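## Task

A wooden offcut with a slanted cut rests loose on the upturned palm. Using this hand alone (the arm's last link, the wrist camera and its post count as hand), rotate it in the hand until its orientation matches both goal pictures. It fails if the piece contacts anything else or leaves the hand. To finish, keep it motionless briefly on the palm or fingers, clear of the wrist, camera and post, palm pointing straight up, with no hand motor reading moving or overload or building toward shutdown (motors dead from the start are exempt), then declare done. The hand is then opened, and the result must still hold with it open; only resting on the open hand counts as support.

## Robot and tools

Robot: one six-joint arm ending in a right hand with index, middle, ring and thumb (sixteen motors), a wrist camera on a post, and a wrist force-torque sensor. Cameras: cam_high (fixed, 504x504) and cam_wrist (504x504), images returned in that order.

Frames. Scene frame: origin on the table top under the arm base, +z up, +y to the left when looking along +x. Results report the hand point position in metres and orientation as quaternion wxyz in this frame. The hand point sits in front of the palm at the thumb-index-middle pinch spot. Its own axes: +z runs along straightened fingers toward the tips; +x crosses the palm away from the thumb; +y points out of the palm face (palm surface at y = -0.062 m). So palm facing straight up means hand +y along scene +z. Straight fingers hinge at z = -0.017 m, tips 0.139 m beyond; bending moves tips toward +y. A rigid mast near the wrist on the palm side (x +0.05 to +0.10, z -0.16 to -0.11, up to y = +0.06 m) can collide. Only the rubber digit caps grip well.

The row (used by every moving call): 24 numbers, each in [-1, 1], one list for the single arm. Numbers 1-6: dx, dy, dz, rx, ry, rz, an offset (not a pose) in the hand point's own axes from the pose measured at the start of the action (for the first action of a call, the last reported pose). Scale: 1.0 = 0.6 m or 180 degrees; rx, ry, rz form one rotation vector. All rows of one action refer to that same start, not to the preceding row. Numbers 7-22: absolute goal angles for the sixteen hinges, scaled linearly between each hinge's stops, in this order: index_mcp, index_abd, index_pip, index_dip, middle_mcp, middle_abd, middle_pip, middle_dip, ring_mcp, ring_abd, ring_pip, ring_dip, thumb_cmc, thumb_axl, thumb_mcp, thumb_ipl. Brackets give degrees at +1, at -1, and the value for straight: finger _mcp knuckle bend toward palm (+128, -18; -0.75); _abd sideways swing away from thumb (+60, -60; +0.00); _pip (+108, -29; -0.58); _dip (+117, -21; -0.70). thumb_cmc swings the thumb from beside the palm to in front (+120, -20; -0.71); thumb_axl rolls it (+140, -27; -0.68); thumb_mcp (+109, -69; -0.23) and thumb_ipl (+108, -77; -0.17) bend it, toward +z when axl is straight, along the cmc swing direction at axl +0.40. Number 23: current_limit, cap for all motors, linear from 0 mA at -1 to 550 mA at +1 (floor 11 mA); low values may not lift a finger and also slow hinges. Number 24: speed, set-point rate (speed+1)/2 of 5.9 rad/s (floor 0.001 of that). Start values +0.4 and -0.6; last written values persist.

Tools.
execute_actions(actions): a list of actions; each action is up to 15 rows, one per 1/30 s step, the last row repeated to fill 15 steps (0.5 s). Empty list just returns state and images.
move(target, speed, stop_force, blocking): target is one row; its pose part is an offset from the latest reported pose, followed along a straight path lasting 0.5 to 10 s (cut off at 10 s). Hand numbers are sent at the start. speed: m/s, 0.002 to 0.5 (default 0.25), rotation up to twice that in rad/s. stop_force: N, 9 to 40, ends the path on resisting push along the target line (unreliable when rotating; not allowed before 0.2 s of scene time; omit when pulling away from contact). blocking=false returns after 0.5 s; check with wait(0), and no other motion calls run until it ends.
wait(seconds): 0 to 10, arm holds last command.
stop(): brakes a running move.
zoom_image(camera, region): region [x0, y0, x1, y1] pixels, at most 504x504.
show_instructions(): shows the reference goal images.
finished_scene(scene): ends the current scene (give its number); irreversible. Replying with no tool call ends everything.

Motion limits: each step the commanded pose is clipped to 100 mm and 16 degrees from the measured one; after an action the arm proceeds only to the last clipped pose, so large offsets need follow-up actions. Commands lag about 0.17 s. Position takes priority over orientation if both are unreachable.

Results: state line with pose and velocities; step readings of end_effector_position (HELD = clipped step); Hand target; Wrist force/torque along hand axes (offset up to about 4 N, noise up to 2.4 N, saturates near 50 N; "no reading" is fine). Per motor: hand_goal, hand_measured, hand_current_ma (positive pushes toward -1), hand_state (moving, goal, blocked, overload), plus hand_current_limit and hand_speed. A move adds a "move:" line: done, contact, held, off_target, moving, fault, with limits such as paced or held and distance to target. "pose unreachable" means the clearance check altered the command.

Gripping: a finger presses only if its goal lies past the object surface. Rewriting hand_goal keeps a grip; rewriting hand_measured loosens it. Current at or above 495 mA accumulates seconds; 5 s shuts a motor down for 10 s. A motor reading overload from the start is permanently off.

Avoid: dropping the piece or letting it touch anything but the hand; knocking things off the table; hard or fast contacts (joint torque limits 133/133/133/24.9/24.9/24.9 N m, or 150 N external force, cause a 10 s stop and skip the rest of the call); sustained high motor current; motor heating (MOTOR HOT at 70 °C, brake fault at 85 °C). Brief outside nudges may hit loose objects. Before finishing, level the palm, let the piece settle, and make sure hand motors are not moving.

Each tool is called after "Request:" as name([rows], argument=value, ...), one row to a line, values as JSON.

Reference images:

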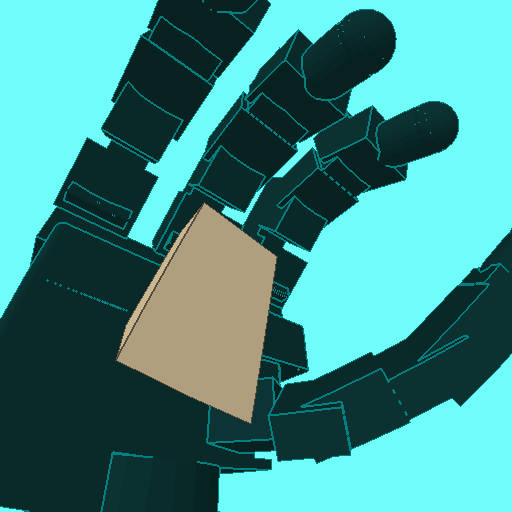

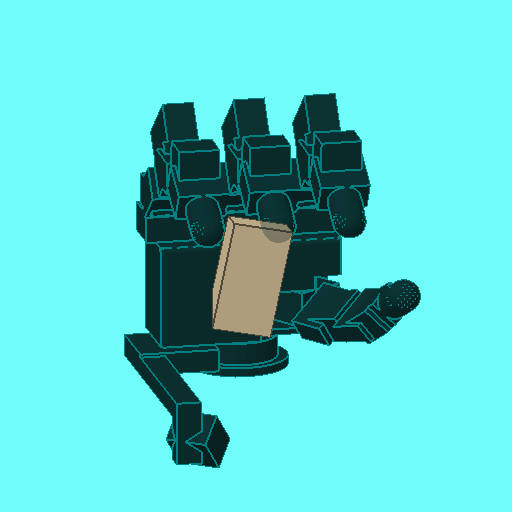

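## Session

I'll start by looking at the current state.

Request:
execute_actions(actions=[])

Scene clock: 0.00 s.
end_effector_position=(+0.5985, +0.0863, +0.4655) hand_goal=(-0.046, +0.000, +0.008, -0.280, -0.046, +0.000, +0.008, -0.280, -0.046, +0.000, +0.008, -0.280, +0.104, -0.266, -0.032, +0.018) hand_measured=(-0.060, +0.000, +0.006, -0.282, -0.064, +0.000, +0.006, -0.282, -0.062, +0.000, +0.006, -0.282, +0.090, -0.270, -0.034, +0.016) hand_current_ma=(-80, +0, -15, -14, -95, +0, -13, -12, -90, +0, -13, -12, -77, -26, -13, -11) hand_state=(goal, goal, goal, goal, goal, goal, goal, goal, goal, goal, goal, goal, goal, goal, goal, goal) hand_current_limit=0.40 hand_speed=-0.60 end_effector_quat_wxyz=(+0.482, +0.455, +0.530, +0.529) end_effector_velocity=(-0.000, +0.001, +0.001) end_effector_angular_velocity=(+0.001, -0.001, +0.001)
Joint positions: [-0.141 -1.191  2.23  -4.208 -1.302 -0.027]
Joint velocities: [ 0.001 -0.001 -0.    -0.    -0.001  0.002]
Wrist force (N, on the end effector, along its own x y z axes, offset not removed): no reading
Wrist torque (N m, same axes, about the end effector's origin, offset not removed): no reading
Hand target: +0.599, +0.086, +0.466; +0.482, +0.455, +0.530, +0.529

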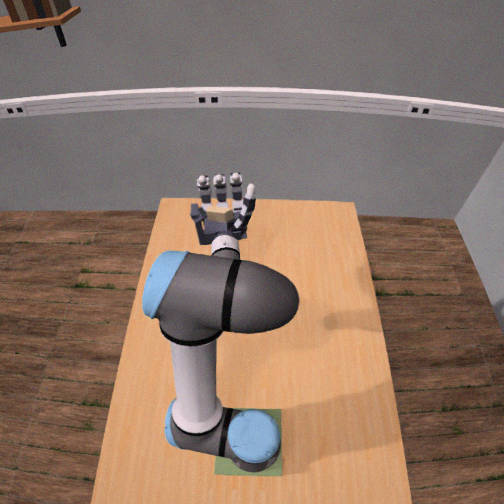

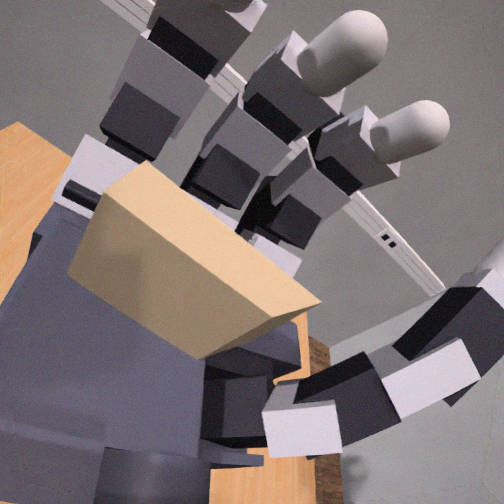

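Request:
zoom_image(camera="cam_high", region=[170, 160, 280, 260])

Request:
zoom_image(camera="cam_wrist", region=[0, 100, 400, 500])

Request:
show_instructions()

Region (170, 160, 280, 260) of cam_high's 504x504 image, scaled by 4.582, with more detail than that image has; it fills the top 458 rows of this view, and the rest is white.

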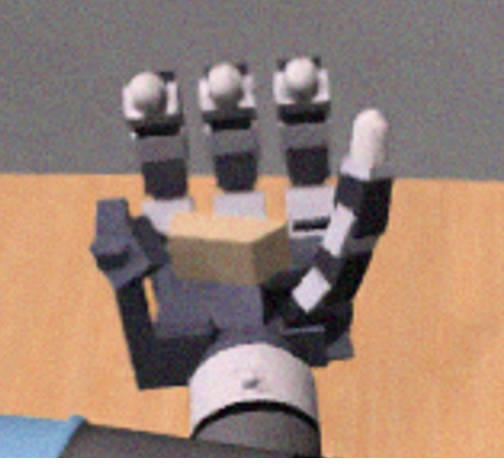

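Region (0, 100, 400, 500) of cam_wrist's 504x504 image, scaled by 1.260, with more detail than that image has.

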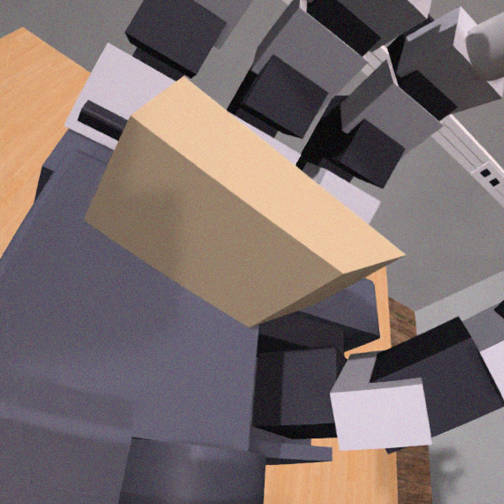

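Reference images for this scene: goal picture from the wrist camera place, goal picture looking into the palm.

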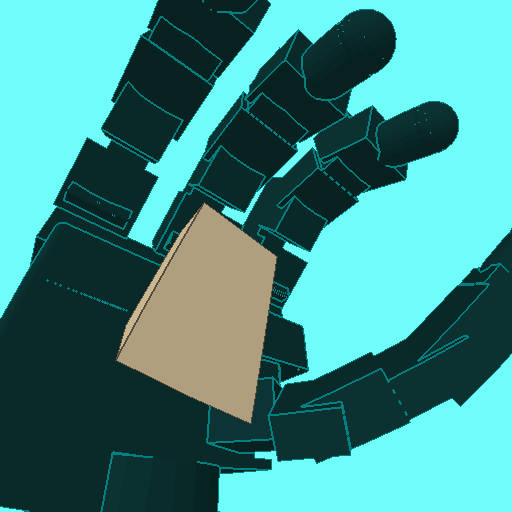

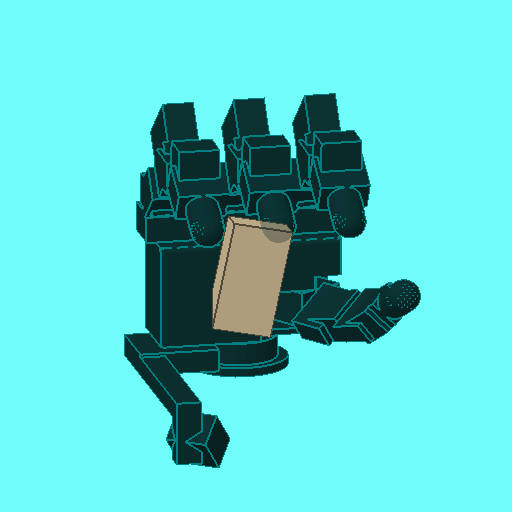

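Request:
execute_actions([
  [[0,0,0,0,0,0,-0.046,0,0.008,-0.28,-0.12,0,0.59,0.40,-0.046,0,0.008,-0.28,0.104,-0.266,-0.032,0.018,0.4,-0.3]],
  [[0,0,0,0,0,0,-0.046,0,0.008,-0.28,-0.12,0,0.59,0.40,-0.046,0,0.008,-0.28,0.104,-0.266,-0.032,0.018,0.4,-0.3]],
])

Scene clock: 121.00 s.
end_effector_position=(+0.5985, +0.0863, +0.4655) hand_goal=(-0.046, +0.000, +0.008, -0.280, -0.120, +0.000, +0.590, +0.400, -0.046, +0.000, +0.008, -0.280, +0.104, -0.266, -0.032, +0.018) hand_measured=(-0.060, +0.000, +0.006, -0.282, -0.126, +0.000, +0.590, +0.398, -0.062, +0.000, +0.006, -0.282, +0.090, -0.270, -0.034, +0.016) hand_current_ma=(-80, +0, -15, -14, -27, +0, -4, -11, -90, +0, -13, -12, -77, -26, -13, -11) hand_state=(goal, goal, goal, goal, goal, goal, goal, goal, goal, goal, goal, goal, goal, goal, goal, goal) hand_current_limit=0.40 hand_speed=-0.30 end_effector_quat_wxyz=(+0.482, +0.455, +0.530, +0.529) end_effector_velocity=(-0.001, +0.000, +0.001) end_effector_angular_velocity=(-0.001, -0.001, +0.000)
Joint positions: [-0.141 -1.191  2.23  -4.208 -1.302 -0.027]
Joint velocities: [ 0.    -0.002  0.001 -0.    -0.    -0.001]
Wrist force (N, on the end effector, along its own x y z axes, offset not removed): [2.9 -0.7 -0.3]
Wrist torque (N m, same axes, about the end effector's origin, offset not removed): [-0.20 -0.16 0.12]
Hand target: +0.599, +0.086, +0.466; +0.482, +0.455, +0.530, +0.529
Off the commanded pose: 0.000 m, 0 deg.
Step readings (end_effector_position; steps 1 to 15: 1st action; 16 to 30: 2nd action):
0: (+0.5985, +0.0863, +0.4655)
1: (+0.5985, +0.0863, +0.4655)
2: (+0.5985, +0.0863, +0.4655)
4: (+0.5985, +0.0863, +0.4655)
8: (+0.5985, +0.0863, +0.4655)
15: (+0.5985, +0.0863, +0.4655)
16: (+0.5985, +0.0863, +0.4655)
17: (+0.5985, +0.0863, +0.4655)
19: (+0.5985, +0.0863, +0.4655)
23: (+0.5985, +0.0863, +0.4655)
30: end_effector_position above
camera_calibration (this result's frames):
cam_wrist: T_world_to_cam=[[0.0651918, -0.753651, 0.654034, -0.248814], [-0.665829, -0.521039, -0.534032, 0.645667], [0.743251, -0.40066, -0.53577, -0.0359827], [0, 0, 0, 1]] pos_world=[0.472869, 0.134482, 0.488261]

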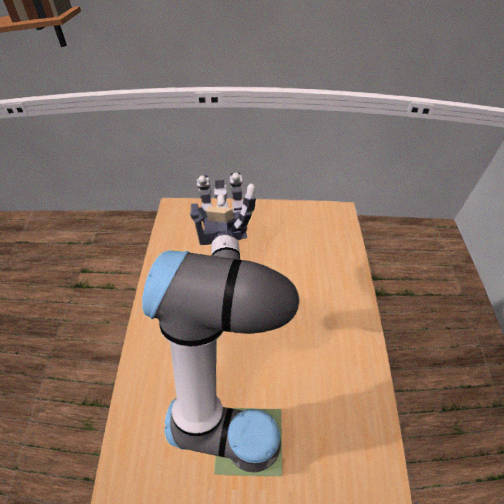

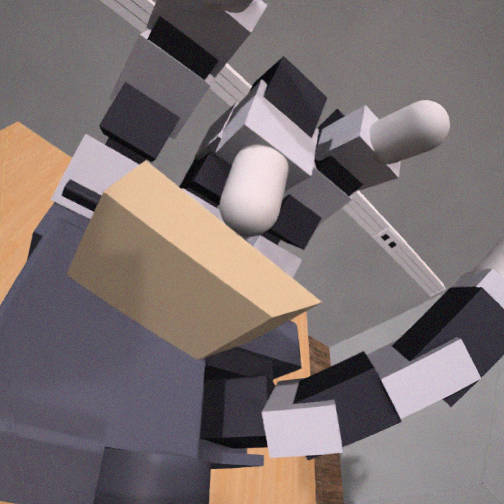

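Request:
execute_actions([
  [[0,0,0,0,0,0,-0.046,0,0.008,-0.28,-0.071,0,0.594,0.322,-0.046,0,0.008,-0.28,0.104,-0.266,-0.032,0.018,0.4,1.0],[0,0,0,0,0,0,-0.046,0,0.008,-0.28,-0.022,0,0.598,0.244,-0.046,0,0.008,-0.28,0.104,-0.266,-0.032,0.018,0.4,1.0],[0,0,0,0,0,0,-0.046,0,0.008,-0.28,0.028,0,0.601,0.166,-0.046,0,0.008,-0.28,0.104,-0.266,-0.032,0.018,0.4,1.0],[0,0,0,0,0,0,-0.046,0,0.008,-0.28,0.077,0,0.605,0.088,-0.046,0,0.008,-0.28,0.104,-0.266,-0.032,0.018,0.4,1.0],[0,0,0,0,0,0,-0.046,0,0.008,-0.28,0.126,0,0.609,0.009,-0.046,0,0.008,-0.28,0.104,-0.266,-0.032,0.018,0.4,1.0],[0,0,0,0,0,0,-0.046,0,0.008,-0.28,0.176,0,0.613,-0.069,-0.046,0,0.008,-0.28,0.104,-0.266,-0.032,0.018,0.4,1.0],[0,0,0,0,0,0,-0.046,0,0.008,-0.28,0.225,0,0.616,-0.147,-0.046,0,0.008,-0.28,0.104,-0.266,-0.032,0.018,0.4,1.0],[0,0,0,0,0,0,-0.046,0,0.008,-0.28,0.274,0,0.62,-0.225,-0.046,0,0.008,-0.28,0.104,-0.266,-0.032,0.018,0.4,1.0]],
  [[0,0,0,0,0,0,-0.046,0,0.008,-0.28,0.274,0,0.62,-0.225,-0.046,0,0.008,-0.28,0.104,-0.266,-0.032,0.018,0.4,1.0]],
])

Scene clock: 146.50 s.
end_effector_position=(+0.5985, +0.0863, +0.4655) hand_goal=(-0.046, +0.000, +0.008, -0.280, +0.274, +0.000, +0.620, -0.226, -0.046, +0.000, +0.008, -0.280, +0.104, -0.266, -0.032, +0.018) hand_measured=(-0.060, +0.000, +0.006, -0.282, +0.270, +0.000, +0.620, -0.222, -0.062, +0.000, +0.006, -0.282, +0.090, -0.270, -0.034, +0.016) hand_current_ma=(-80, +0, -15, -14, -21, +0, +3, +20, -90, +0, -13, -12, -77, -26, -13, -11) hand_state=(goal, goal, goal, goal, goal, goal, goal, goal, goal, goal, goal, goal, goal, goal, goal, goal) hand_current_limit=0.40 hand_speed=1.00 end_effector_quat_wxyz=(+0.482, +0.455, +0.530, +0.529) end_effector_velocity=(+0.000, -0.001, -0.000) end_effector_angular_velocity=(+0.000, +0.001, -0.001)
Joint positions: [-0.141 -1.191  2.23  -4.208 -1.302 -0.027]
Joint velocities: [-0.001  0.001  0.    -0.    -0.001 -0.   ]
Wrist force (N, on the end effector, along its own x y z axes, offset not removed): [0.8 -0.8 0.1]
Wrist torque (N m, same axes, about the end effector's origin, offset not removed): [-0.20 0.02 -0.15]
Hand target: +0.599, +0.086, +0.466; +0.482, +0.455, +0.530, +0.529
Off the commanded pose: 0.000 m, 0 deg.
Step readings (end_effector_position; steps 1 to 15: 1st action; 16 to 30: 2nd action):
0: (+0.5985, +0.0863, +0.4655)
1: (+0.5985, +0.0863, +0.4655)
2: (+0.5985, +0.0863, +0.4655)
4: (+0.5985, +0.0863, +0.4655)
8: (+0.5985, +0.0863, +0.4655)
15: (+0.5985, +0.0863, +0.4655)
16: (+0.5985, +0.0863, +0.4655)
17: (+0.5985, +0.0863, +0.4655)
19: (+0.5985, +0.0863, +0.4655)
23: (+0.5985, +0.0863, +0.4655)
30: end_effector_position above
camera_calibration (this result's frames):
cam_wrist: T_world_to_cam=[[0.065191, -0.753651, 0.654034, -0.248814], [-0.665829, -0.521039, -0.534032, 0.645667], [0.743251, -0.400661, -0.535769, -0.0359831], [0, 0, 0, 1]] pos_world=[0.472869, 0.134482, 0.488261]

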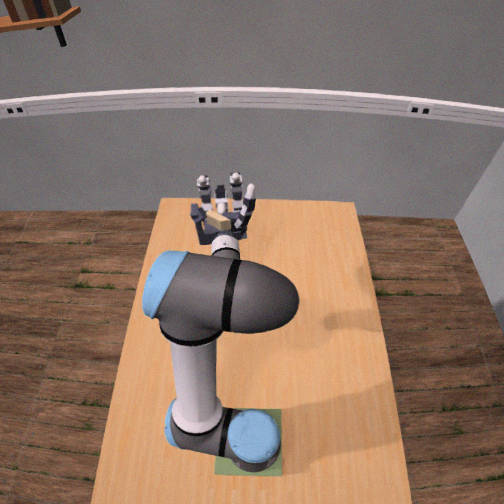

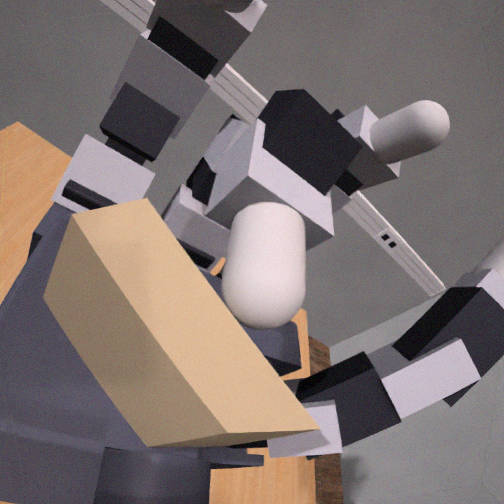

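Request:
zoom_image(camera="cam_wrist", region=[0, 150, 354, 504])

Request:
zoom_image(camera="cam_high", region=[170, 160, 280, 260])

Region (0, 150, 354, 504) of cam_wrist's 504x504 image, scaled by 1.424, with more detail than that image has.

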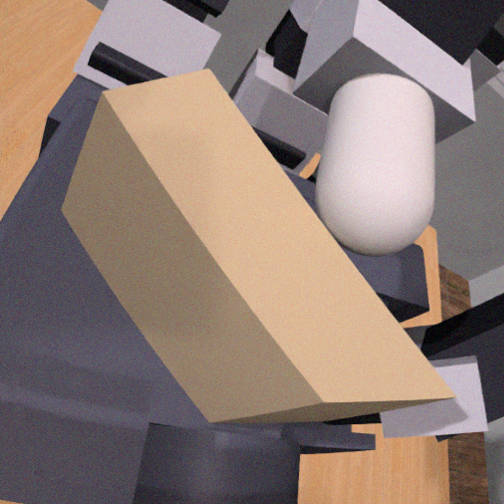

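Region (170, 160, 280, 260) of cam_high's 504x504 image, scaled by 4.582, with more detail than that image has; it fills the top 458 rows of this view, and the rest is white.

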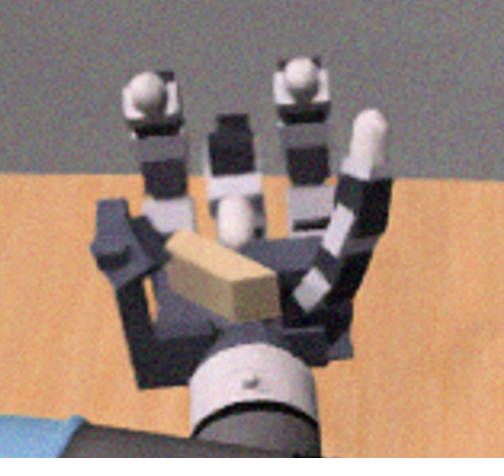

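Request:
execute_actions([
  [[0,0,0,0,0,0,-0.12,0,0.59,0.40,0.274,0,0.62,-0.225,-0.046,0,0.008,-0.28,-0.857,0.40,0.753,0.018,0.4,0.0]],
  [[0,0,0,0,0,0,-0.12,0,0.59,0.40,0.274,0,0.62,-0.225,-0.046,0,0.008,-0.28,-0.857,0.40,0.753,0.924,0.4,0.0]],
  [[0,0,0,0,0,0,-0.12,0,0.59,0.40,0.274,0,0.62,-0.225,-0.046,0,0.008,-0.28,-0.857,0.40,0.753,0.924,0.4,0.0]],
])

Scene clock: 268.00 s.
end_effector_position=(+0.5985, +0.0863, +0.4655) hand_goal=(-0.120, +0.000, +0.590, +0.400, +0.274, +0.000, +0.620, -0.226, -0.046, +0.000, +0.008, -0.280, -0.858, +0.400, +0.752, +0.924) hand_measured=(-0.124, +0.000, +0.590, +0.398, +0.270, +0.000, +0.620, -0.222, -0.062, +0.000, +0.006, -0.282, -0.862, +0.398, +0.750, +0.860) hand_current_ma=(-23, +0, -5, -12, -21, +0, +3, +20, -90, +0, -13, -12, -19, -14, -10, -53) hand_state=(goal, goal, goal, goal, goal, goal, goal, goal, goal, goal, goal, goal, goal, goal, goal, moving) hand_current_limit=0.40 hand_speed=0.00 end_effector_quat_wxyz=(+0.482, +0.455, +0.530, +0.529) end_effector_velocity=(+0.000, -0.001, -0.000) end_effector_angular_velocity=(+0.001, +0.001, -0.002)
Joint positions: [-0.141 -1.191  2.23  -4.208 -1.302 -0.027]
Joint velocities: [-0.001  0.001 -0.    -0.    -0.     0.001]
Wrist force (N, on the end effector, along its own x y z axes, offset not removed): [1.9 -0.7 0.2]
Wrist torque (N m, same axes, about the end effector's origin, offset not removed): [-0.32 -0.10 -0.02]
Hand target: +0.599, +0.086, +0.466; +0.482, +0.455, +0.530, +0.529
Off the commanded pose: 0.000 m, 0 deg.
Step readings (end_effector_position; steps 1 to 15: 1st action; 16 to 30: 2nd action; 31 to 45: 3rd action):
0: (+0.5985, +0.0863, +0.4655)
1: (+0.5985, +0.0863, +0.4655)
2: (+0.5985, +0.0863, +0.4655)
4: (+0.5985, +0.0863, +0.4655)
8: (+0.5985, +0.0863, +0.4655)
15: (+0.5985, +0.0863, +0.4655)
16: (+0.5985, +0.0863, +0.4655)
17: (+0.5985, +0.0863, +0.4655)
19: (+0.5985, +0.0863, +0.4655)
23: (+0.5985, +0.0863, +0.4655)
30: (+0.5985, +0.0863, +0.4655)
31: (+0.5985, +0.0863, +0.4655)
32: (+0.5985, +0.0863, +0.4655)
34: (+0.5985, +0.0863, +0.4655)
38: (+0.5985, +0.0863, +0.4655)
45: end_effector_position above
camera_calibration (this result's frames):
cam_wrist: T_world_to_cam=[[0.0651909, -0.753651, 0.654034, -0.248813], [-0.665828, -0.521039, -0.534033, 0.645667], [0.743252, -0.40066, -0.535769, -0.0359834], [0, 0, 0, 1]] pos_world=[0.472869, 0.134482, 0.488261]

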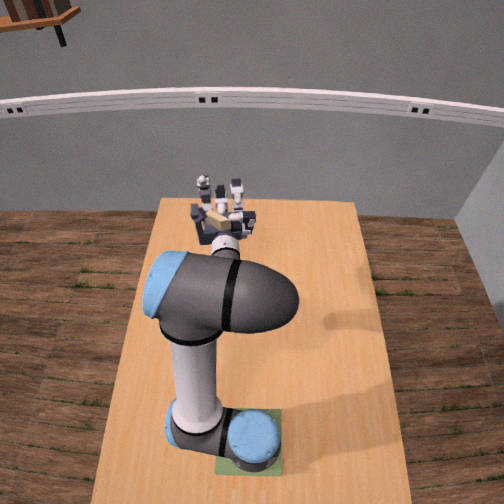

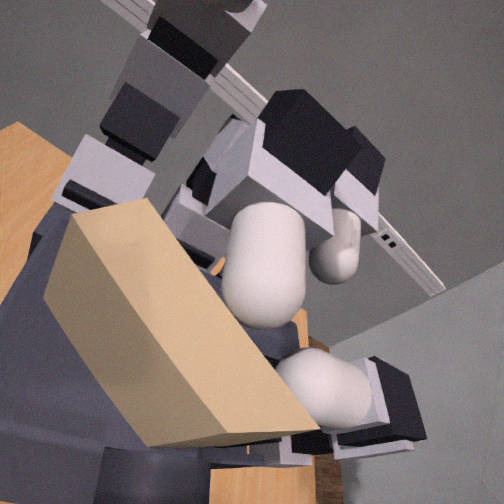

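Request:
execute_actions([
  [[0,0,0,0,0,0,-0.12,0,0.59,0.40,-0.12,0,0.59,0.0,-0.046,0,0.008,-0.28,-0.857,0.40,0.753,0.924,0.4,0.0]],
  [[0,0,0,0,0,0,-0.12,0,0.59,0.40,-0.25,0,0.1,-0.28,-0.25,0,0.1,-0.28,-0.857,0.40,0.753,0.924,0.4,0.0]],
  [[0,0,0,0,0,0,-0.12,0,0.59,0.40,-0.25,0,0.1,-0.28,-0.25,0,0.1,-0.28,-0.857,0.40,0.753,0.924,0.4,0.0]],
])

Scene clock: 277.80 s.
end_effector_position=(+0.5985, +0.0863, +0.4655) hand_goal=(-0.120, +0.000, +0.590, +0.400, -0.250, +0.000, +0.100, -0.280, -0.250, +0.000, +0.100, -0.280, -0.858, +0.400, +0.752, +0.924) hand_measured=(-0.124, +0.000, +0.590, +0.398, -0.256, +0.000, +0.102, -0.276, -0.256, +0.000, +0.096, -0.282, -0.862, +0.398, +0.750, +0.924) hand_current_ma=(-23, +0, -5, -12, -37, +0, +13, +16, -35, +0, -18, -12, -19, -14, -9, -3) hand_state=(goal, goal, goal, goal, goal, goal, goal, goal, goal, goal, goal, goal, goal, goal, goal, goal) hand_current_limit=0.40 hand_speed=0.00 end_effector_quat_wxyz=(+0.482, +0.455, +0.530, +0.529) end_effector_velocity=(-0.000, +0.000, +0.000) end_effector_angular_velocity=(+0.001, -0.000, -0.000)
Joint positions: [-0.141 -1.191  2.23  -4.208 -1.302 -0.027]
Joint velocities: [ 0.001 -0.    -0.     0.    -0.001  0.001]
Wrist force (N, on the end effector, along its own x y z axes, offset not removed): [2.6 -1.1 0.4]
Wrist torque (N m, same axes, about the end effector's origin, offset not removed): [-0.33 -0.31 0.01]
Hand target: +0.599, +0.086, +0.466; +0.482, +0.455, +0.530, +0.529
Off the commanded pose: 0.000 m, 0 deg.
Step readings (end_effector_position; steps 1 to 15: 1st action; 16 to 30: 2nd action; 31 to 45: 3rd action):
0: (+0.5985, +0.0863, +0.4655)
1: (+0.5985, +0.0863, +0.4655)
2: (+0.5985, +0.0863, +0.4655)
4: (+0.5985, +0.0863, +0.4655)
8: (+0.5985, +0.0863, +0.4655)
15: (+0.5985, +0.0863, +0.4655)
16: (+0.5985, +0.0863, +0.4655)
17: (+0.5985, +0.0863, +0.4655)
19: (+0.5985, +0.0863, +0.4655)
23: (+0.5985, +0.0863, +0.4655)
30: (+0.5985, +0.0863, +0.4655)
31: (+0.5985, +0.0863, +0.4655)
32: (+0.5985, +0.0863, +0.4655)
34: (+0.5985, +0.0863, +0.4655)
38: (+0.5985, +0.0863, +0.4655)
45: end_effector_position above
camera_calibration (this result's frames):
cam_wrist: T_world_to_cam=[[0.0651911, -0.753651, 0.654034, -0.248814], [-0.665828, -0.521039, -0.534033, 0.645667], [0.743252, -0.40066, -0.535769, -0.0359835], [0, 0, 0, 1]] pos_world=[0.472869, 0.134482, 0.488261]

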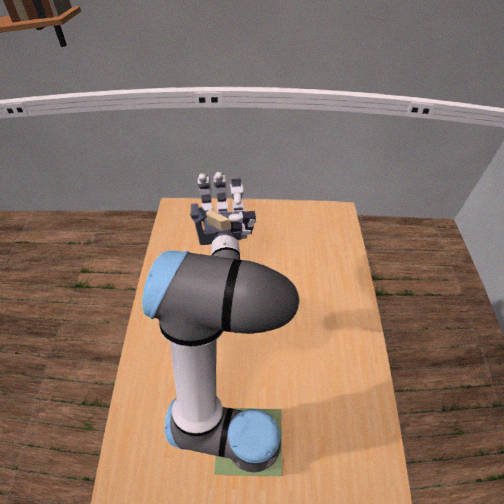

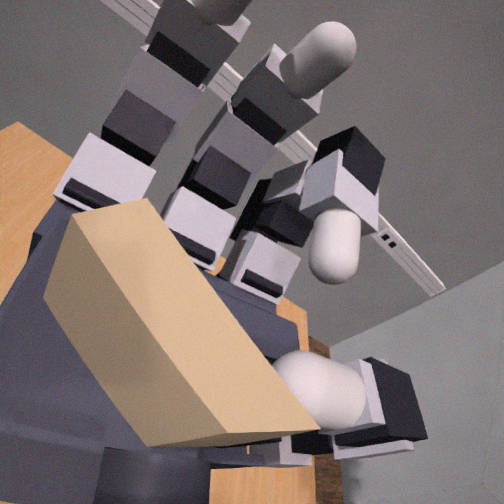

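Request:
zoom_image(camera="cam_high", region=[170, 160, 280, 260])

Region (170, 160, 280, 260) of cam_high's 504x504 image, scaled by 4.582, with more detail than that image has; it fills the top 458 rows of this view, and the rest is white.

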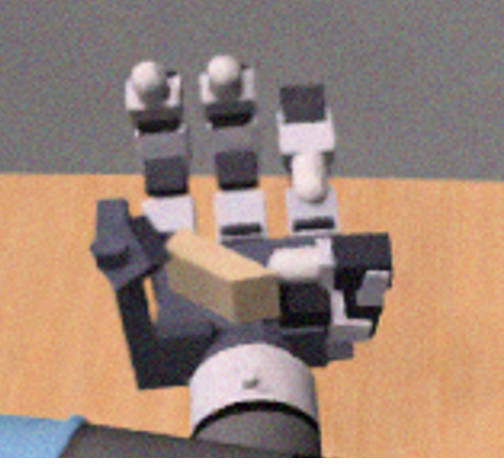

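Request:
move(target=[0,0,0,0.0417,0,0.0725,-0.12,0,0.59,0.40,-0.25,0,0.1,-0.28,-0.25,0,0.1,-0.28,-0.857,0.40,0.753,0.924,0.4,0.0], speed=0.15)

Scene clock: 291.37 s.
end_effector_position=(+0.5985, +0.0864, +0.4655) hand_goal=(-0.120, +0.000, +0.590, +0.400, -0.250, +0.000, +0.100, -0.280, -0.250, +0.000, +0.100, -0.280, -0.858, +0.400, +0.752, +0.924) hand_measured=(-0.124, +0.000, +0.590, +0.398, -0.258, +0.000, +0.102, -0.276, -0.258, +0.000, +0.096, -0.282, -0.862, +0.398, +0.750, +0.924) hand_current_ma=(-23, +0, -5, -12, -40, +0, +11, +16, -38, +0, -18, -12, -19, -14, -9, -3) hand_state=(goal, goal, goal, goal, goal, goal, goal, goal, goal, goal, goal, goal, goal, goal, goal, goal) hand_current_limit=0.40 hand_speed=0.00 end_effector_quat_wxyz=(+0.389, +0.542, +0.508, +0.544) end_effector_velocity=(+0.000, -0.000, -0.000) end_effector_angular_velocity=(+0.009, +0.009, -0.001)
Joint positions: [-0.102 -1.321  2.266 -3.98  -1.332  0.167]
Joint velocities: [ 0.    -0.007  0.001  0.014 -0.     0.008]
Wrist force (N, on the end effector, along its own x y z axes, offset not removed): [2.5 -1.3 0.5]
Wrist torque (N m, same axes, about the end effector's origin, offset not removed): [-0.33 -0.28 0.05]
Hand target: +0.599, +0.086, +0.466; +0.389, +0.543, +0.508, +0.544
Off the commanded pose: 0.000 m, 0 deg.
move: done
camera_calibration (this result's frames):
cam_wrist: T_world_to_cam=[[0.154485, -0.87131, 0.465782, -0.204435], [-0.748344, -0.411001, -0.520633, 0.679275], [0.64507, -0.268135, -0.715534, 0.0950354], [0, 0, 0, 1]] pos_world=[0.478609, 0.126539, 0.516876]

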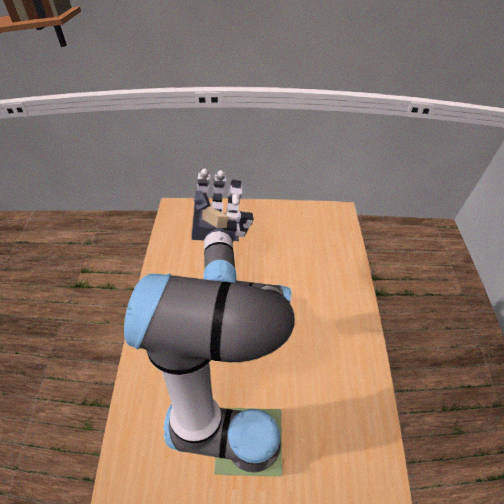

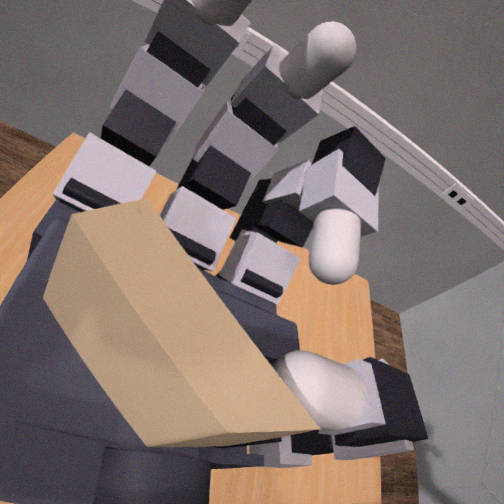

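Request:
move(target=[0,0,0,0.0139,0,0.0242,-0.12,0,0.59,0.40,-0.25,0,0.1,-0.28,-0.25,0,0.1,-0.28,-0.857,0.40,0.753,0.924,0.4,0.0], speed=0.1)

Scene clock: 311.17 s.
end_effector_position=(+0.5985, +0.0863, +0.4655) hand_goal=(-0.120, +0.000, +0.590, +0.400, -0.250, +0.000, +0.100, -0.280, -0.250, +0.000, +0.100, -0.280, -0.858, +0.400, +0.752, +0.924) hand_measured=(-0.124, +0.000, +0.590, +0.398, -0.258, +0.000, +0.102, -0.278, -0.258, +0.000, +0.096, -0.282, -0.862, +0.398, +0.750, +0.924) hand_current_ma=(-23, +0, -5, -12, -41, +0, +10, +16, -39, +0, -18, -12, -19, -14, -9, -3) hand_state=(goal, goal, goal, goal, goal, goal, goal, goal, goal, goal, goal, goal, goal, goal, goal, goal) hand_current_limit=0.40 hand_speed=0.00 end_effector_quat_wxyz=(+0.357, +0.569, +0.499, +0.547) end_effector_velocity=(+0.000, +0.000, +0.000) end_effector_angular_velocity=(+0.011, +0.009, +0.001)
Joint positions: [-0.093 -1.365  2.271 -3.898 -1.332  0.233]
Joint velocities: [ 0.002 -0.009  0.     0.016  0.001  0.01 ]
Wrist force (N, on the end effector, along its own x y z axes, offset not removed): [1.5 -1.0 -0.6]
Wrist torque (N m, same axes, about the end effector's origin, offset not removed): [-0.20 -0.08 0.09]
Hand target: +0.598, +0.086, +0.466; +0.356, +0.570, +0.499, +0.547
Off the commanded pose: 0.000 m, 0 deg.
move: done
camera_calibration (this result's frames):
cam_wrist: T_world_to_cam=[[0.177005, -0.900966, 0.396143, -0.18293], [-0.774718, -0.375791, -0.50852, 0.686353], [0.607026, -0.216889, -0.764512, 0.136177], [0, 0, 0, 1]] pos_world=[0.481447, 0.122646, 0.525599]

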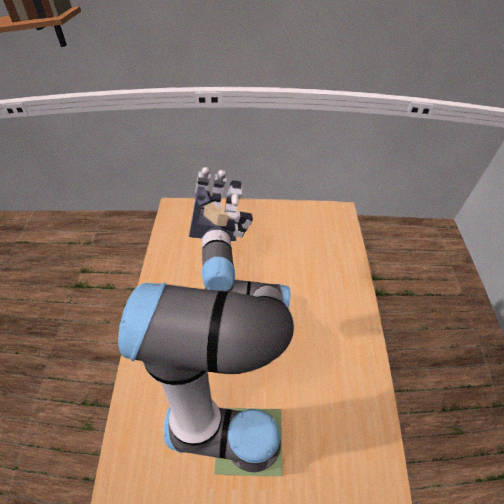

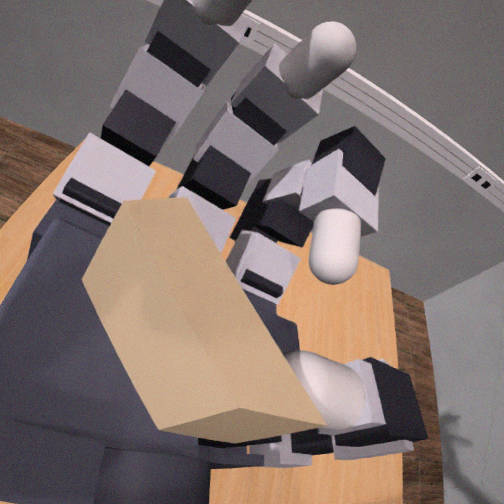

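Request:
execute_actions(actions=[])

Scene clock: 318.60 s.
end_effector_position=(+0.5985, +0.0864, +0.4655) hand_goal=(-0.120, +0.000, +0.590, +0.400, -0.250, +0.000, +0.100, -0.280, -0.250, +0.000, +0.100, -0.280, -0.858, +0.400, +0.752, +0.924) hand_measured=(-0.124, +0.000, +0.590, +0.398, -0.258, +0.000, +0.102, -0.278, -0.258, +0.000, +0.096, -0.282, -0.862, +0.398, +0.750, +0.924) hand_current_ma=(-24, +0, -5, -12, -41, +0, +10, +16, -39, +0, -18, -12, -19, -14, -9, -3) hand_state=(goal, goal, goal, goal, goal, goal, goal, goal, goal, goal, goal, goal, goal, goal, goal, goal) hand_current_limit=0.40 hand_speed=0.00 end_effector_quat_wxyz=(+0.356, +0.570, +0.499, +0.547) end_effector_velocity=(+0.000, -0.001, -0.000) end_effector_angular_velocity=(+0.001, +0.001, -0.003)
Joint positions: [-0.093 -1.366  2.271 -3.896 -1.332  0.234]
Joint velocities: [-0.001  0.     0.    -0.    -0.001  0.001]
Wrist force (N, on the end effector, along its own x y z axes, offset not removed): [2.6 -0.6 -1.0]
Wrist torque (N m, same axes, about the end effector's origin, offset not removed): [-0.15 -0.22 0.07]
Hand target: +0.598, +0.086, +0.466; +0.356, +0.570, +0.499, +0.547
Off the commanded pose: 0.000 m, 0 deg.
camera_calibration (this result's frames):
cam_wrist: T_world_to_cam=[[0.177485, -0.90145, 0.394826, -0.182559], [-0.775219, -0.375212, -0.508186, 0.686465], [0.606247, -0.215881, -0.765415, 0.136986], [0, 0, 0, 1]] pos_world=[0.481515, 0.122574, 0.525782]

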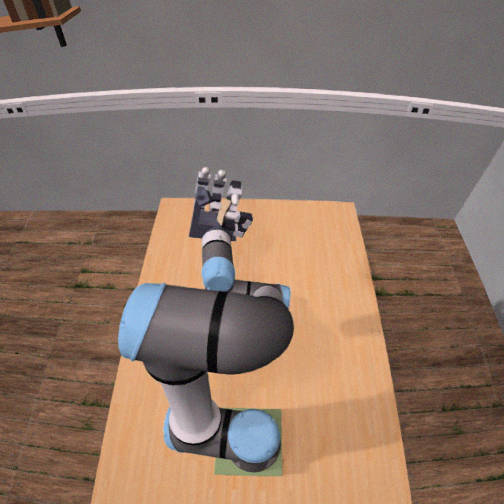

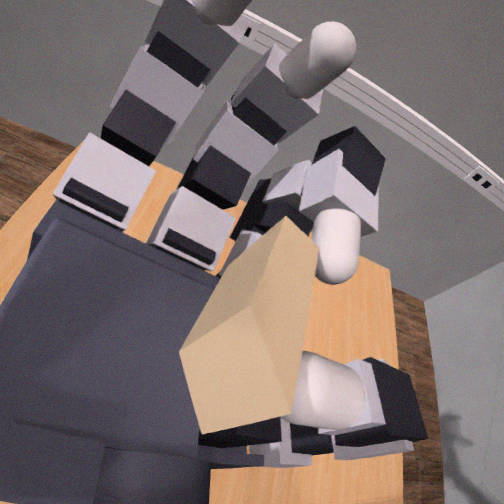

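Request:
zoom_image(camera="cam_wrist", region=[120, 170, 454, 504])

Request:
zoom_image(camera="cam_high", region=[170, 155, 270, 255])

Region (120, 170, 454, 504) of cam_wrist's 504x504 image, scaled by 1.509, with more detail than that image has.

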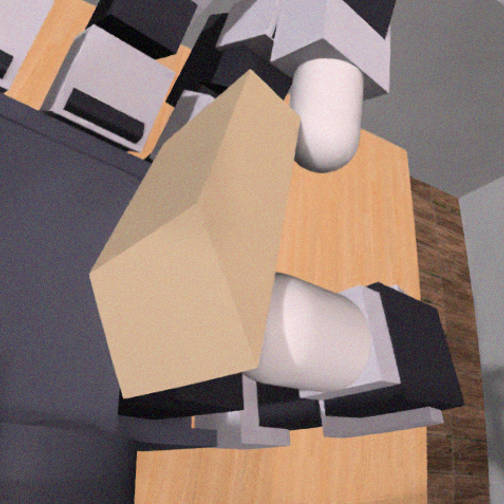

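Region (170, 155, 270, 255) of cam_high's 504x504 image, scaled by 5.040, with more detail than that image has.

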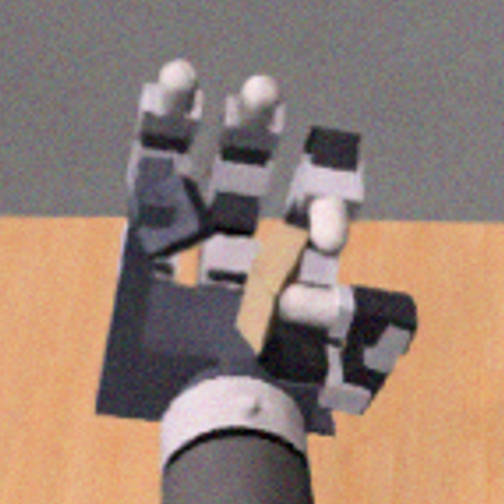

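Request:
move(target=[0,0,0,-0.0556,0.0073,-0.0133,-0.12,0,0.59,0.40,-0.25,0,0.1,-0.28,-0.25,0,0.1,-0.28,-0.857,0.40,0.753,0.924,0.4,0.0], speed=0.15)

Request:
execute_actions([
  [[0,0,0,0,0,0,-0.12,0,0.59,0.40,-0.25,0,0.1,-0.28,-0.25,0,0.1,-0.28,-0.857,0.33,0.715,0.93,0.4,0.0],[0,0,0,0,0,0,-0.12,0,0.59,0.40,-0.25,0,0.1,-0.28,-0.25,0,0.1,-0.28,-0.857,0.33,0.715,0.93,0.4,0.0],[0,0,0,0,0,0,-0.12,0,0.59,0.40,-0.25,0,0.1,-0.28,-0.25,0,0.1,-0.28,-0.857,0.33,0.715,0.93,0.4,0.0],[0,0,0,0,0,0,-0.12,0,0.59,0.40,-0.25,0,0.1,-0.28,-0.25,0,0.1,-0.28,-0.857,0.26,0.677,0.935,0.4,0.0],[0,0,0,0,0,0,-0.12,0,0.59,0.40,-0.25,0,0.1,-0.28,-0.25,0,0.1,-0.28,-0.857,0.26,0.677,0.935,0.4,0.0],[0,0,0,0,0,0,-0.12,0,0.59,0.40,-0.25,0,0.1,-0.28,-0.25,0,0.1,-0.28,-0.857,0.26,0.677,0.935,0.4,0.0],[0,0,0,0,0,0,-0.12,0,0.59,0.40,-0.25,0,0.1,-0.28,-0.25,0,0.1,-0.28,-0.857,0.19,0.638,0.94,0.4,0.0],[0,0,0,0,0,0,-0.12,0,0.59,0.40,-0.25,0,0.1,-0.28,-0.25,0,0.1,-0.28,-0.857,0.19,0.638,0.94,0.4,0.0],[0,0,0,0,0,0,-0.12,0,0.59,0.40,-0.25,0,0.1,-0.28,-0.25,0,0.1,-0.28,-0.857,0.19,0.638,0.94,0.4,0.0],[0,0,0,0,0,0,-0.12,0,0.59,0.40,-0.25,0,0.1,-0.28,-0.25,0,0.1,-0.28,-0.857,0.12,0.60,0.945,0.4,0.0],[0,0,0,0,0,0,-0.12,0,0.59,0.40,-0.25,0,0.1,-0.28,-0.25,0,0.1,-0.28,-0.857,0.12,0.60,0.945,0.4,0.0],[0,0,0,0,0,0,-0.12,0,0.59,0.40,-0.25,0,0.1,-0.28,-0.25,0,0.1,-0.28,-0.857,0.12,0.60,0.945,0.4,0.0],[0,0,0,0,0,0,-0.12,0,0.59,0.40,-0.25,0,0.1,-0.28,-0.25,0,0.1,-0.28,-0.857,0.054,0.562,0.951,0.4,0.0]],
  [[0,0,0,0,0,0,-0.12,0,0.59,0.40,-0.25,0,0.1,-0.28,-0.25,0,0.1,-0.28,-0.857,0.054,0.562,0.951,0.4,0.0]],
])

Scene clock: 439.63 s.
end_effector_position=(+0.5985, +0.0864, +0.4655) hand_goal=(-0.120, +0.000, +0.590, +0.400, -0.250, +0.000, +0.100, -0.280, -0.250, +0.000, +0.100, -0.280, -0.858, +0.400, +0.752, +0.924) hand_measured=(-0.124, +0.000, +0.590, +0.398, -0.258, +0.000, +0.102, -0.278, -0.258, +0.000, +0.096, -0.282, -0.862, +0.398, +0.750, +0.924) hand_current_ma=(-24, +0, -5, -12, -42, +0, +10, +16, -40, +0, -18, -12, -19, -14, -9, -3) hand_state=(goal, goal, goal, goal, goal, goal, goal, goal, goal, goal, goal, goal, goal, goal, goal, goal) hand_current_limit=0.40 hand_speed=0.00 end_effector_quat_wxyz=(+0.410, +0.520, +0.466, +0.587) end_effector_velocity=(+0.000, +0.000, +0.001) end_effector_angular_velocity=(-0.003, -0.015, -0.001)
Joint positions: [-0.082 -1.207  2.219 -4.183 -1.361  0.233]
Joint velocities: [ 0.002  0.012 -0.007 -0.02  -0.002 -0.001]
Wrist force (N, on the end effector, along its own x y z axes, offset not removed): [2.0 -0.2 1.2]
Wrist torque (N m, same axes, about the end effector's origin, offset not removed): [-0.28 -0.14 0.17]
Hand target: +0.599, +0.086, +0.465; +0.410, +0.520, +0.465, +0.588
Off the commanded pose: 0.000 m, 0 deg.
move: done
camera_calibration (this result's frames):
cam_wrist: T_world_to_cam=[[0.0870168, -0.895739, 0.435982, -0.148053], [-0.680827, -0.372961, -0.630376, 0.68663], [0.727257, -0.241975, -0.642297, 0.00949024], [0, 0, 0, 1]] pos_world=[0.473458, 0.125766, 0.503479]

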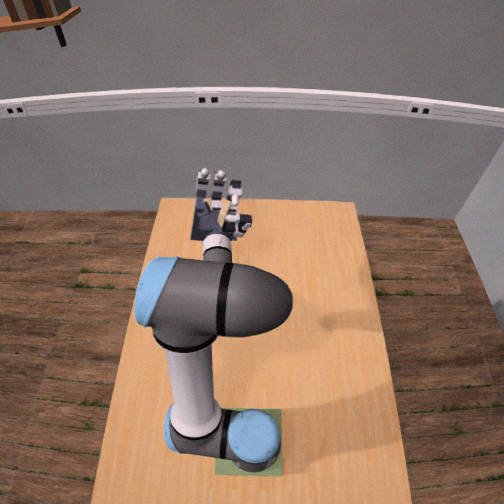

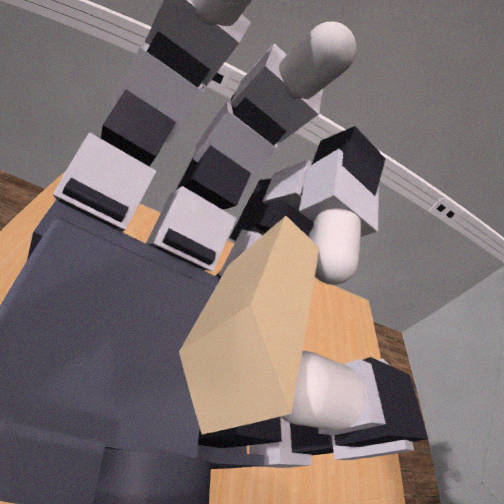

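Scene clock: 440.63 s.
end_effector_position=(+0.5985, +0.0864, +0.4655) hand_goal=(-0.120, +0.000, +0.590, +0.400, -0.250, +0.000, +0.100, -0.280, -0.250, +0.000, +0.100, -0.280, -0.858, +0.054, +0.562, +0.950) hand_measured=(-0.124, +0.000, +0.590, +0.398, -0.258, +0.000, +0.102, -0.278, -0.258, +0.000, +0.096, -0.282, -0.862, +0.054, +0.562, +0.950) hand_current_ma=(-24, +0, -5, -12, -42, +0, +10, +16, -40, +0, -18, -12, -22, +2, +5, -6) hand_state=(goal, goal, goal, goal, goal, goal, goal, goal, goal, goal, goal, goal, goal, goal, goal, goal) hand_current_limit=0.40 hand_speed=0.00 end_effector_quat_wxyz=(+0.410, +0.520, +0.466, +0.587) end_effector_velocity=(+0.000, +0.000, +0.000) end_effector_angular_velocity=(-0.000, -0.000, +0.001)
Joint positions: [-0.082 -1.207  2.219 -4.183 -1.361  0.233]
Joint velocities: [ 0.     0.    -0.001 -0.     0.001 -0.   ]
Wrist force (N, on the end effector, along its own x y z axes, offset not removed): [2.5 -1.1 0.6]
Wrist torque (N m, same axes, about the end effector's origin, offset not removed): [-0.31 -0.14 0.05]
Hand target: +0.598, +0.086, +0.465; +0.410, +0.520, +0.466, +0.587
Off the commanded pose: 0.000 m, 0 deg.
Step readings (end_effector_position; steps 1 to 15: 1st action; 16 to 30: 2nd action):
0: (+0.5985, +0.0864, +0.4655)
1: (+0.5985, +0.0864, +0.4655)
2: (+0.5985, +0.0864, +0.4655)
4: (+0.5985, +0.0864, +0.4655)
8: (+0.5985, +0.0864, +0.4655)
15: (+0.5985, +0.0864, +0.4654)
16: (+0.5985, +0.0864, +0.4655)
17: (+0.5985, +0.0864, +0.4655)
19: (+0.5985, +0.0864, +0.4655)
23: (+0.5985, +0.0864, +0.4655)
30: end_effector_position above
camera_calibration (this result's frames):
cam_wrist: T_world_to_cam=[[0.086979, -0.895744, 0.435978, -0.14802], [-0.680856, -0.372926, -0.630366, 0.686632], [0.727235, -0.24201, -0.642309, 0.00949268], [0, 0, 0, 1]] pos_world=[0.473468, 0.125772, 0.50346]

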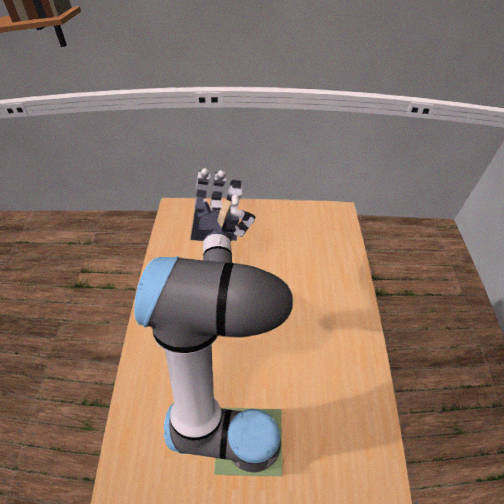

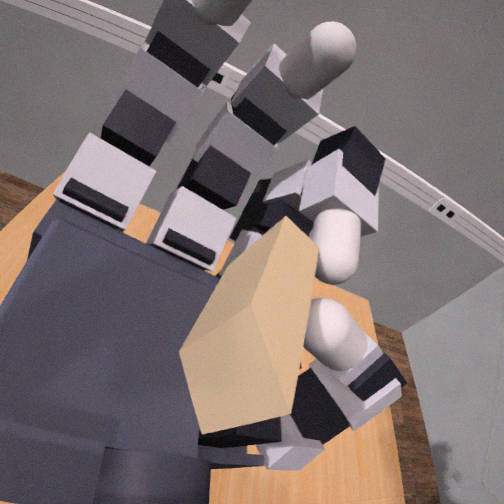

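Request:
execute_actions([
  [[0,0,0,0,0,0,-0.12,0,0.59,0.40,-0.25,0,0.1,-0.28,-0.25,0,0.1,-0.28,-0.838,0.053,0.567,0.935,0.6,1.0],[0,0,0,0,0,0,-0.12,0,0.59,0.40,-0.25,0,0.1,-0.28,-0.25,0,0.1,-0.28,-0.819,0.052,0.572,0.918,0.6,1.0],[0,0,0,0,0,0,-0.12,0,0.59,0.40,-0.25,0,0.1,-0.28,-0.25,0,0.1,-0.28,-0.800,0.052,0.578,0.902,0.6,1.0],[0,0,0,0,0,0,-0.12,0,0.59,0.40,-0.25,0,0.1,-0.28,-0.25,0,0.1,-0.28,-0.781,0.051,0.583,0.885,0.6,1.0],[0,0,0,0,0,0,-0.12,0,0.59,0.40,-0.25,0,0.1,-0.28,-0.25,0,0.1,-0.28,-0.762,0.050,0.588,0.869,0.6,1.0],[0,0,0,0,0,0,-0.12,0,0.59,0.40,-0.25,0,0.1,-0.28,-0.25,0,0.1,-0.28,-0.743,0.049,0.593,0.853,0.6,1.0],[0,0,0,0,0,0,-0.12,0,0.59,0.40,-0.25,0,0.1,-0.28,-0.25,0,0.1,-0.28,-0.724,0.048,0.599,0.836,0.6,1.0],[0,0,0,0,0,0,-0.12,0,0.59,0.40,-0.25,0,0.1,-0.28,-0.25,0,0.1,-0.28,-0.705,0.048,0.604,0.820,0.6,1.0],[0,0,0,0,0,0,-0.12,0,0.59,0.40,-0.25,0,0.1,-0.28,-0.25,0,0.1,-0.28,-0.686,0.047,0.609,0.803,0.6,1.0],[0,0,0,0,0,0,-0.12,0,0.59,0.40,-0.25,0,0.1,-0.28,-0.25,0,0.1,-0.28,-0.667,0.046,0.614,0.787,0.6,1.0],[0,0,0,0,0,0,-0.12,0,0.59,0.40,-0.25,0,0.1,-0.28,-0.25,0,0.1,-0.28,-0.648,0.045,0.620,0.771,0.6,1.0],[0,0,0,0,0,0,-0.12,0,0.59,0.40,-0.25,0,0.1,-0.28,-0.25,0,0.1,-0.28,-0.629,0.044,0.625,0.754,0.6,1.0],[0,0,0,0,0,0,-0.12,0,0.59,0.40,-0.25,0,0.1,-0.28,-0.25,0,0.1,-0.28,-0.610,0.044,0.630,0.738,0.6,1.0],[0,0,0,0,0,0,-0.12,0,0.59,0.40,-0.25,0,0.1,-0.28,-0.25,0,0.1,-0.28,-0.591,0.043,0.635,0.721,0.6,1.0],[0,0,0,0,0,0,-0.12,0,0.59,0.40,-0.25,0,0.1,-0.28,-0.25,0,0.1,-0.28,-0.572,0.042,0.640,0.705,0.6,1.0]],
  [[0,0,0,0,0,0,-0.12,0,0.59,0.40,-0.25,0,0.1,-0.28,-0.25,0,0.1,-0.28,-0.572,0.042,0.640,0.705,0.6,1.0]],
])

Scene clock: 487.07 s.
end_effector_position=(+0.5985, +0.0864, +0.4654) hand_goal=(-0.120, +0.000, +0.590, +0.400, -0.250, +0.000, +0.100, -0.280, -0.250, +0.000, +0.100, -0.280, -0.572, +0.042, +0.640, +0.704) hand_measured=(-0.124, +0.000, +0.590, +0.398, -0.258, +0.000, +0.102, -0.278, -0.258, +0.000, +0.096, -0.282, -0.586, +0.042, +0.638, +0.708) hand_current_ma=(-24, +0, -5, -12, -42, +0, +10, +16, -40, +0, -18, -12, -76, +1, -17, +31) hand_state=(goal, goal, goal, goal, goal, goal, goal, goal, goal, goal, goal, goal, goal, goal, goal, goal) hand_current_limit=0.60 hand_speed=1.00 end_effector_quat_wxyz=(+0.410, +0.520, +0.466, +0.587) end_effector_velocity=(-0.000, +0.001, -0.000) end_effector_angular_velocity=(+0.002, +0.001, +0.002)
Joint positions: [-0.082 -1.207  2.219 -4.183 -1.361  0.233]
Joint velocities: [ 0.001  0.     0.    -0.     0.001  0.002]
Wrist force (N, on the end effector, along its own x y z axes, offset not removed): [2.6 1.3 0.2]
Wrist torque (N m, same axes, about the end effector's origin, offset not removed): [0.05 -0.21 0.19]
Hand target: +0.598, +0.086, +0.465; +0.410, +0.520, +0.466, +0.587
Off the commanded pose: 0.000 m, 0 deg.
Step readings (end_effector_position; steps 1 to 15: 1st action; 16 to 30: 2nd action):
0: (+0.5985, +0.0864, +0.4654)
1: (+0.5985, +0.0864, +0.4654)
2: (+0.5985, +0.0864, +0.4655)
4: (+0.5985, +0.0864, +0.4655)
8: (+0.5985, +0.0864, +0.4655)
15: (+0.5985, +0.0864, +0.4655)
16: (+0.5985, +0.0864, +0.4655)
17: (+0.5985, +0.0864, +0.4654)
19: (+0.5985, +0.0864, +0.4654)
23: (+0.5985, +0.0864, +0.4655)
30: end_effector_position above
camera_calibration (this result's frames):
cam_wrist: T_world_to_cam=[[0.0869774, -0.895744, 0.435979, -0.148018], [-0.680853, -0.372926, -0.630369, 0.686631], [0.727238, -0.242009, -0.642306, 0.00948347], [0, 0, 0, 1]] pos_world=[0.473472, 0.125772, 0.503455]

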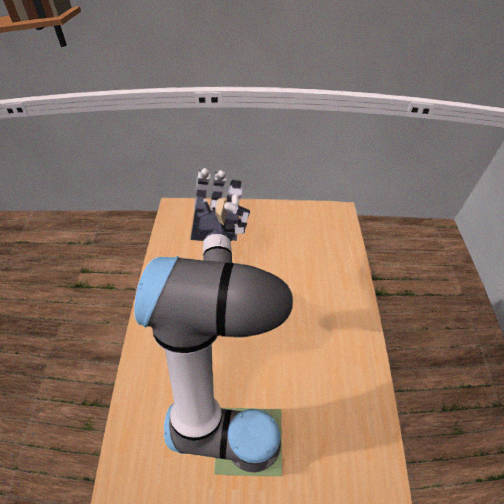

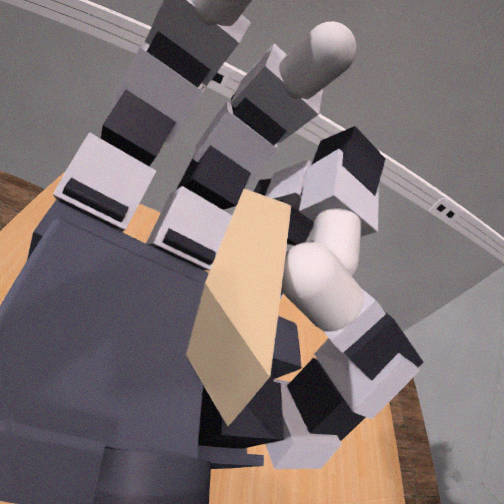

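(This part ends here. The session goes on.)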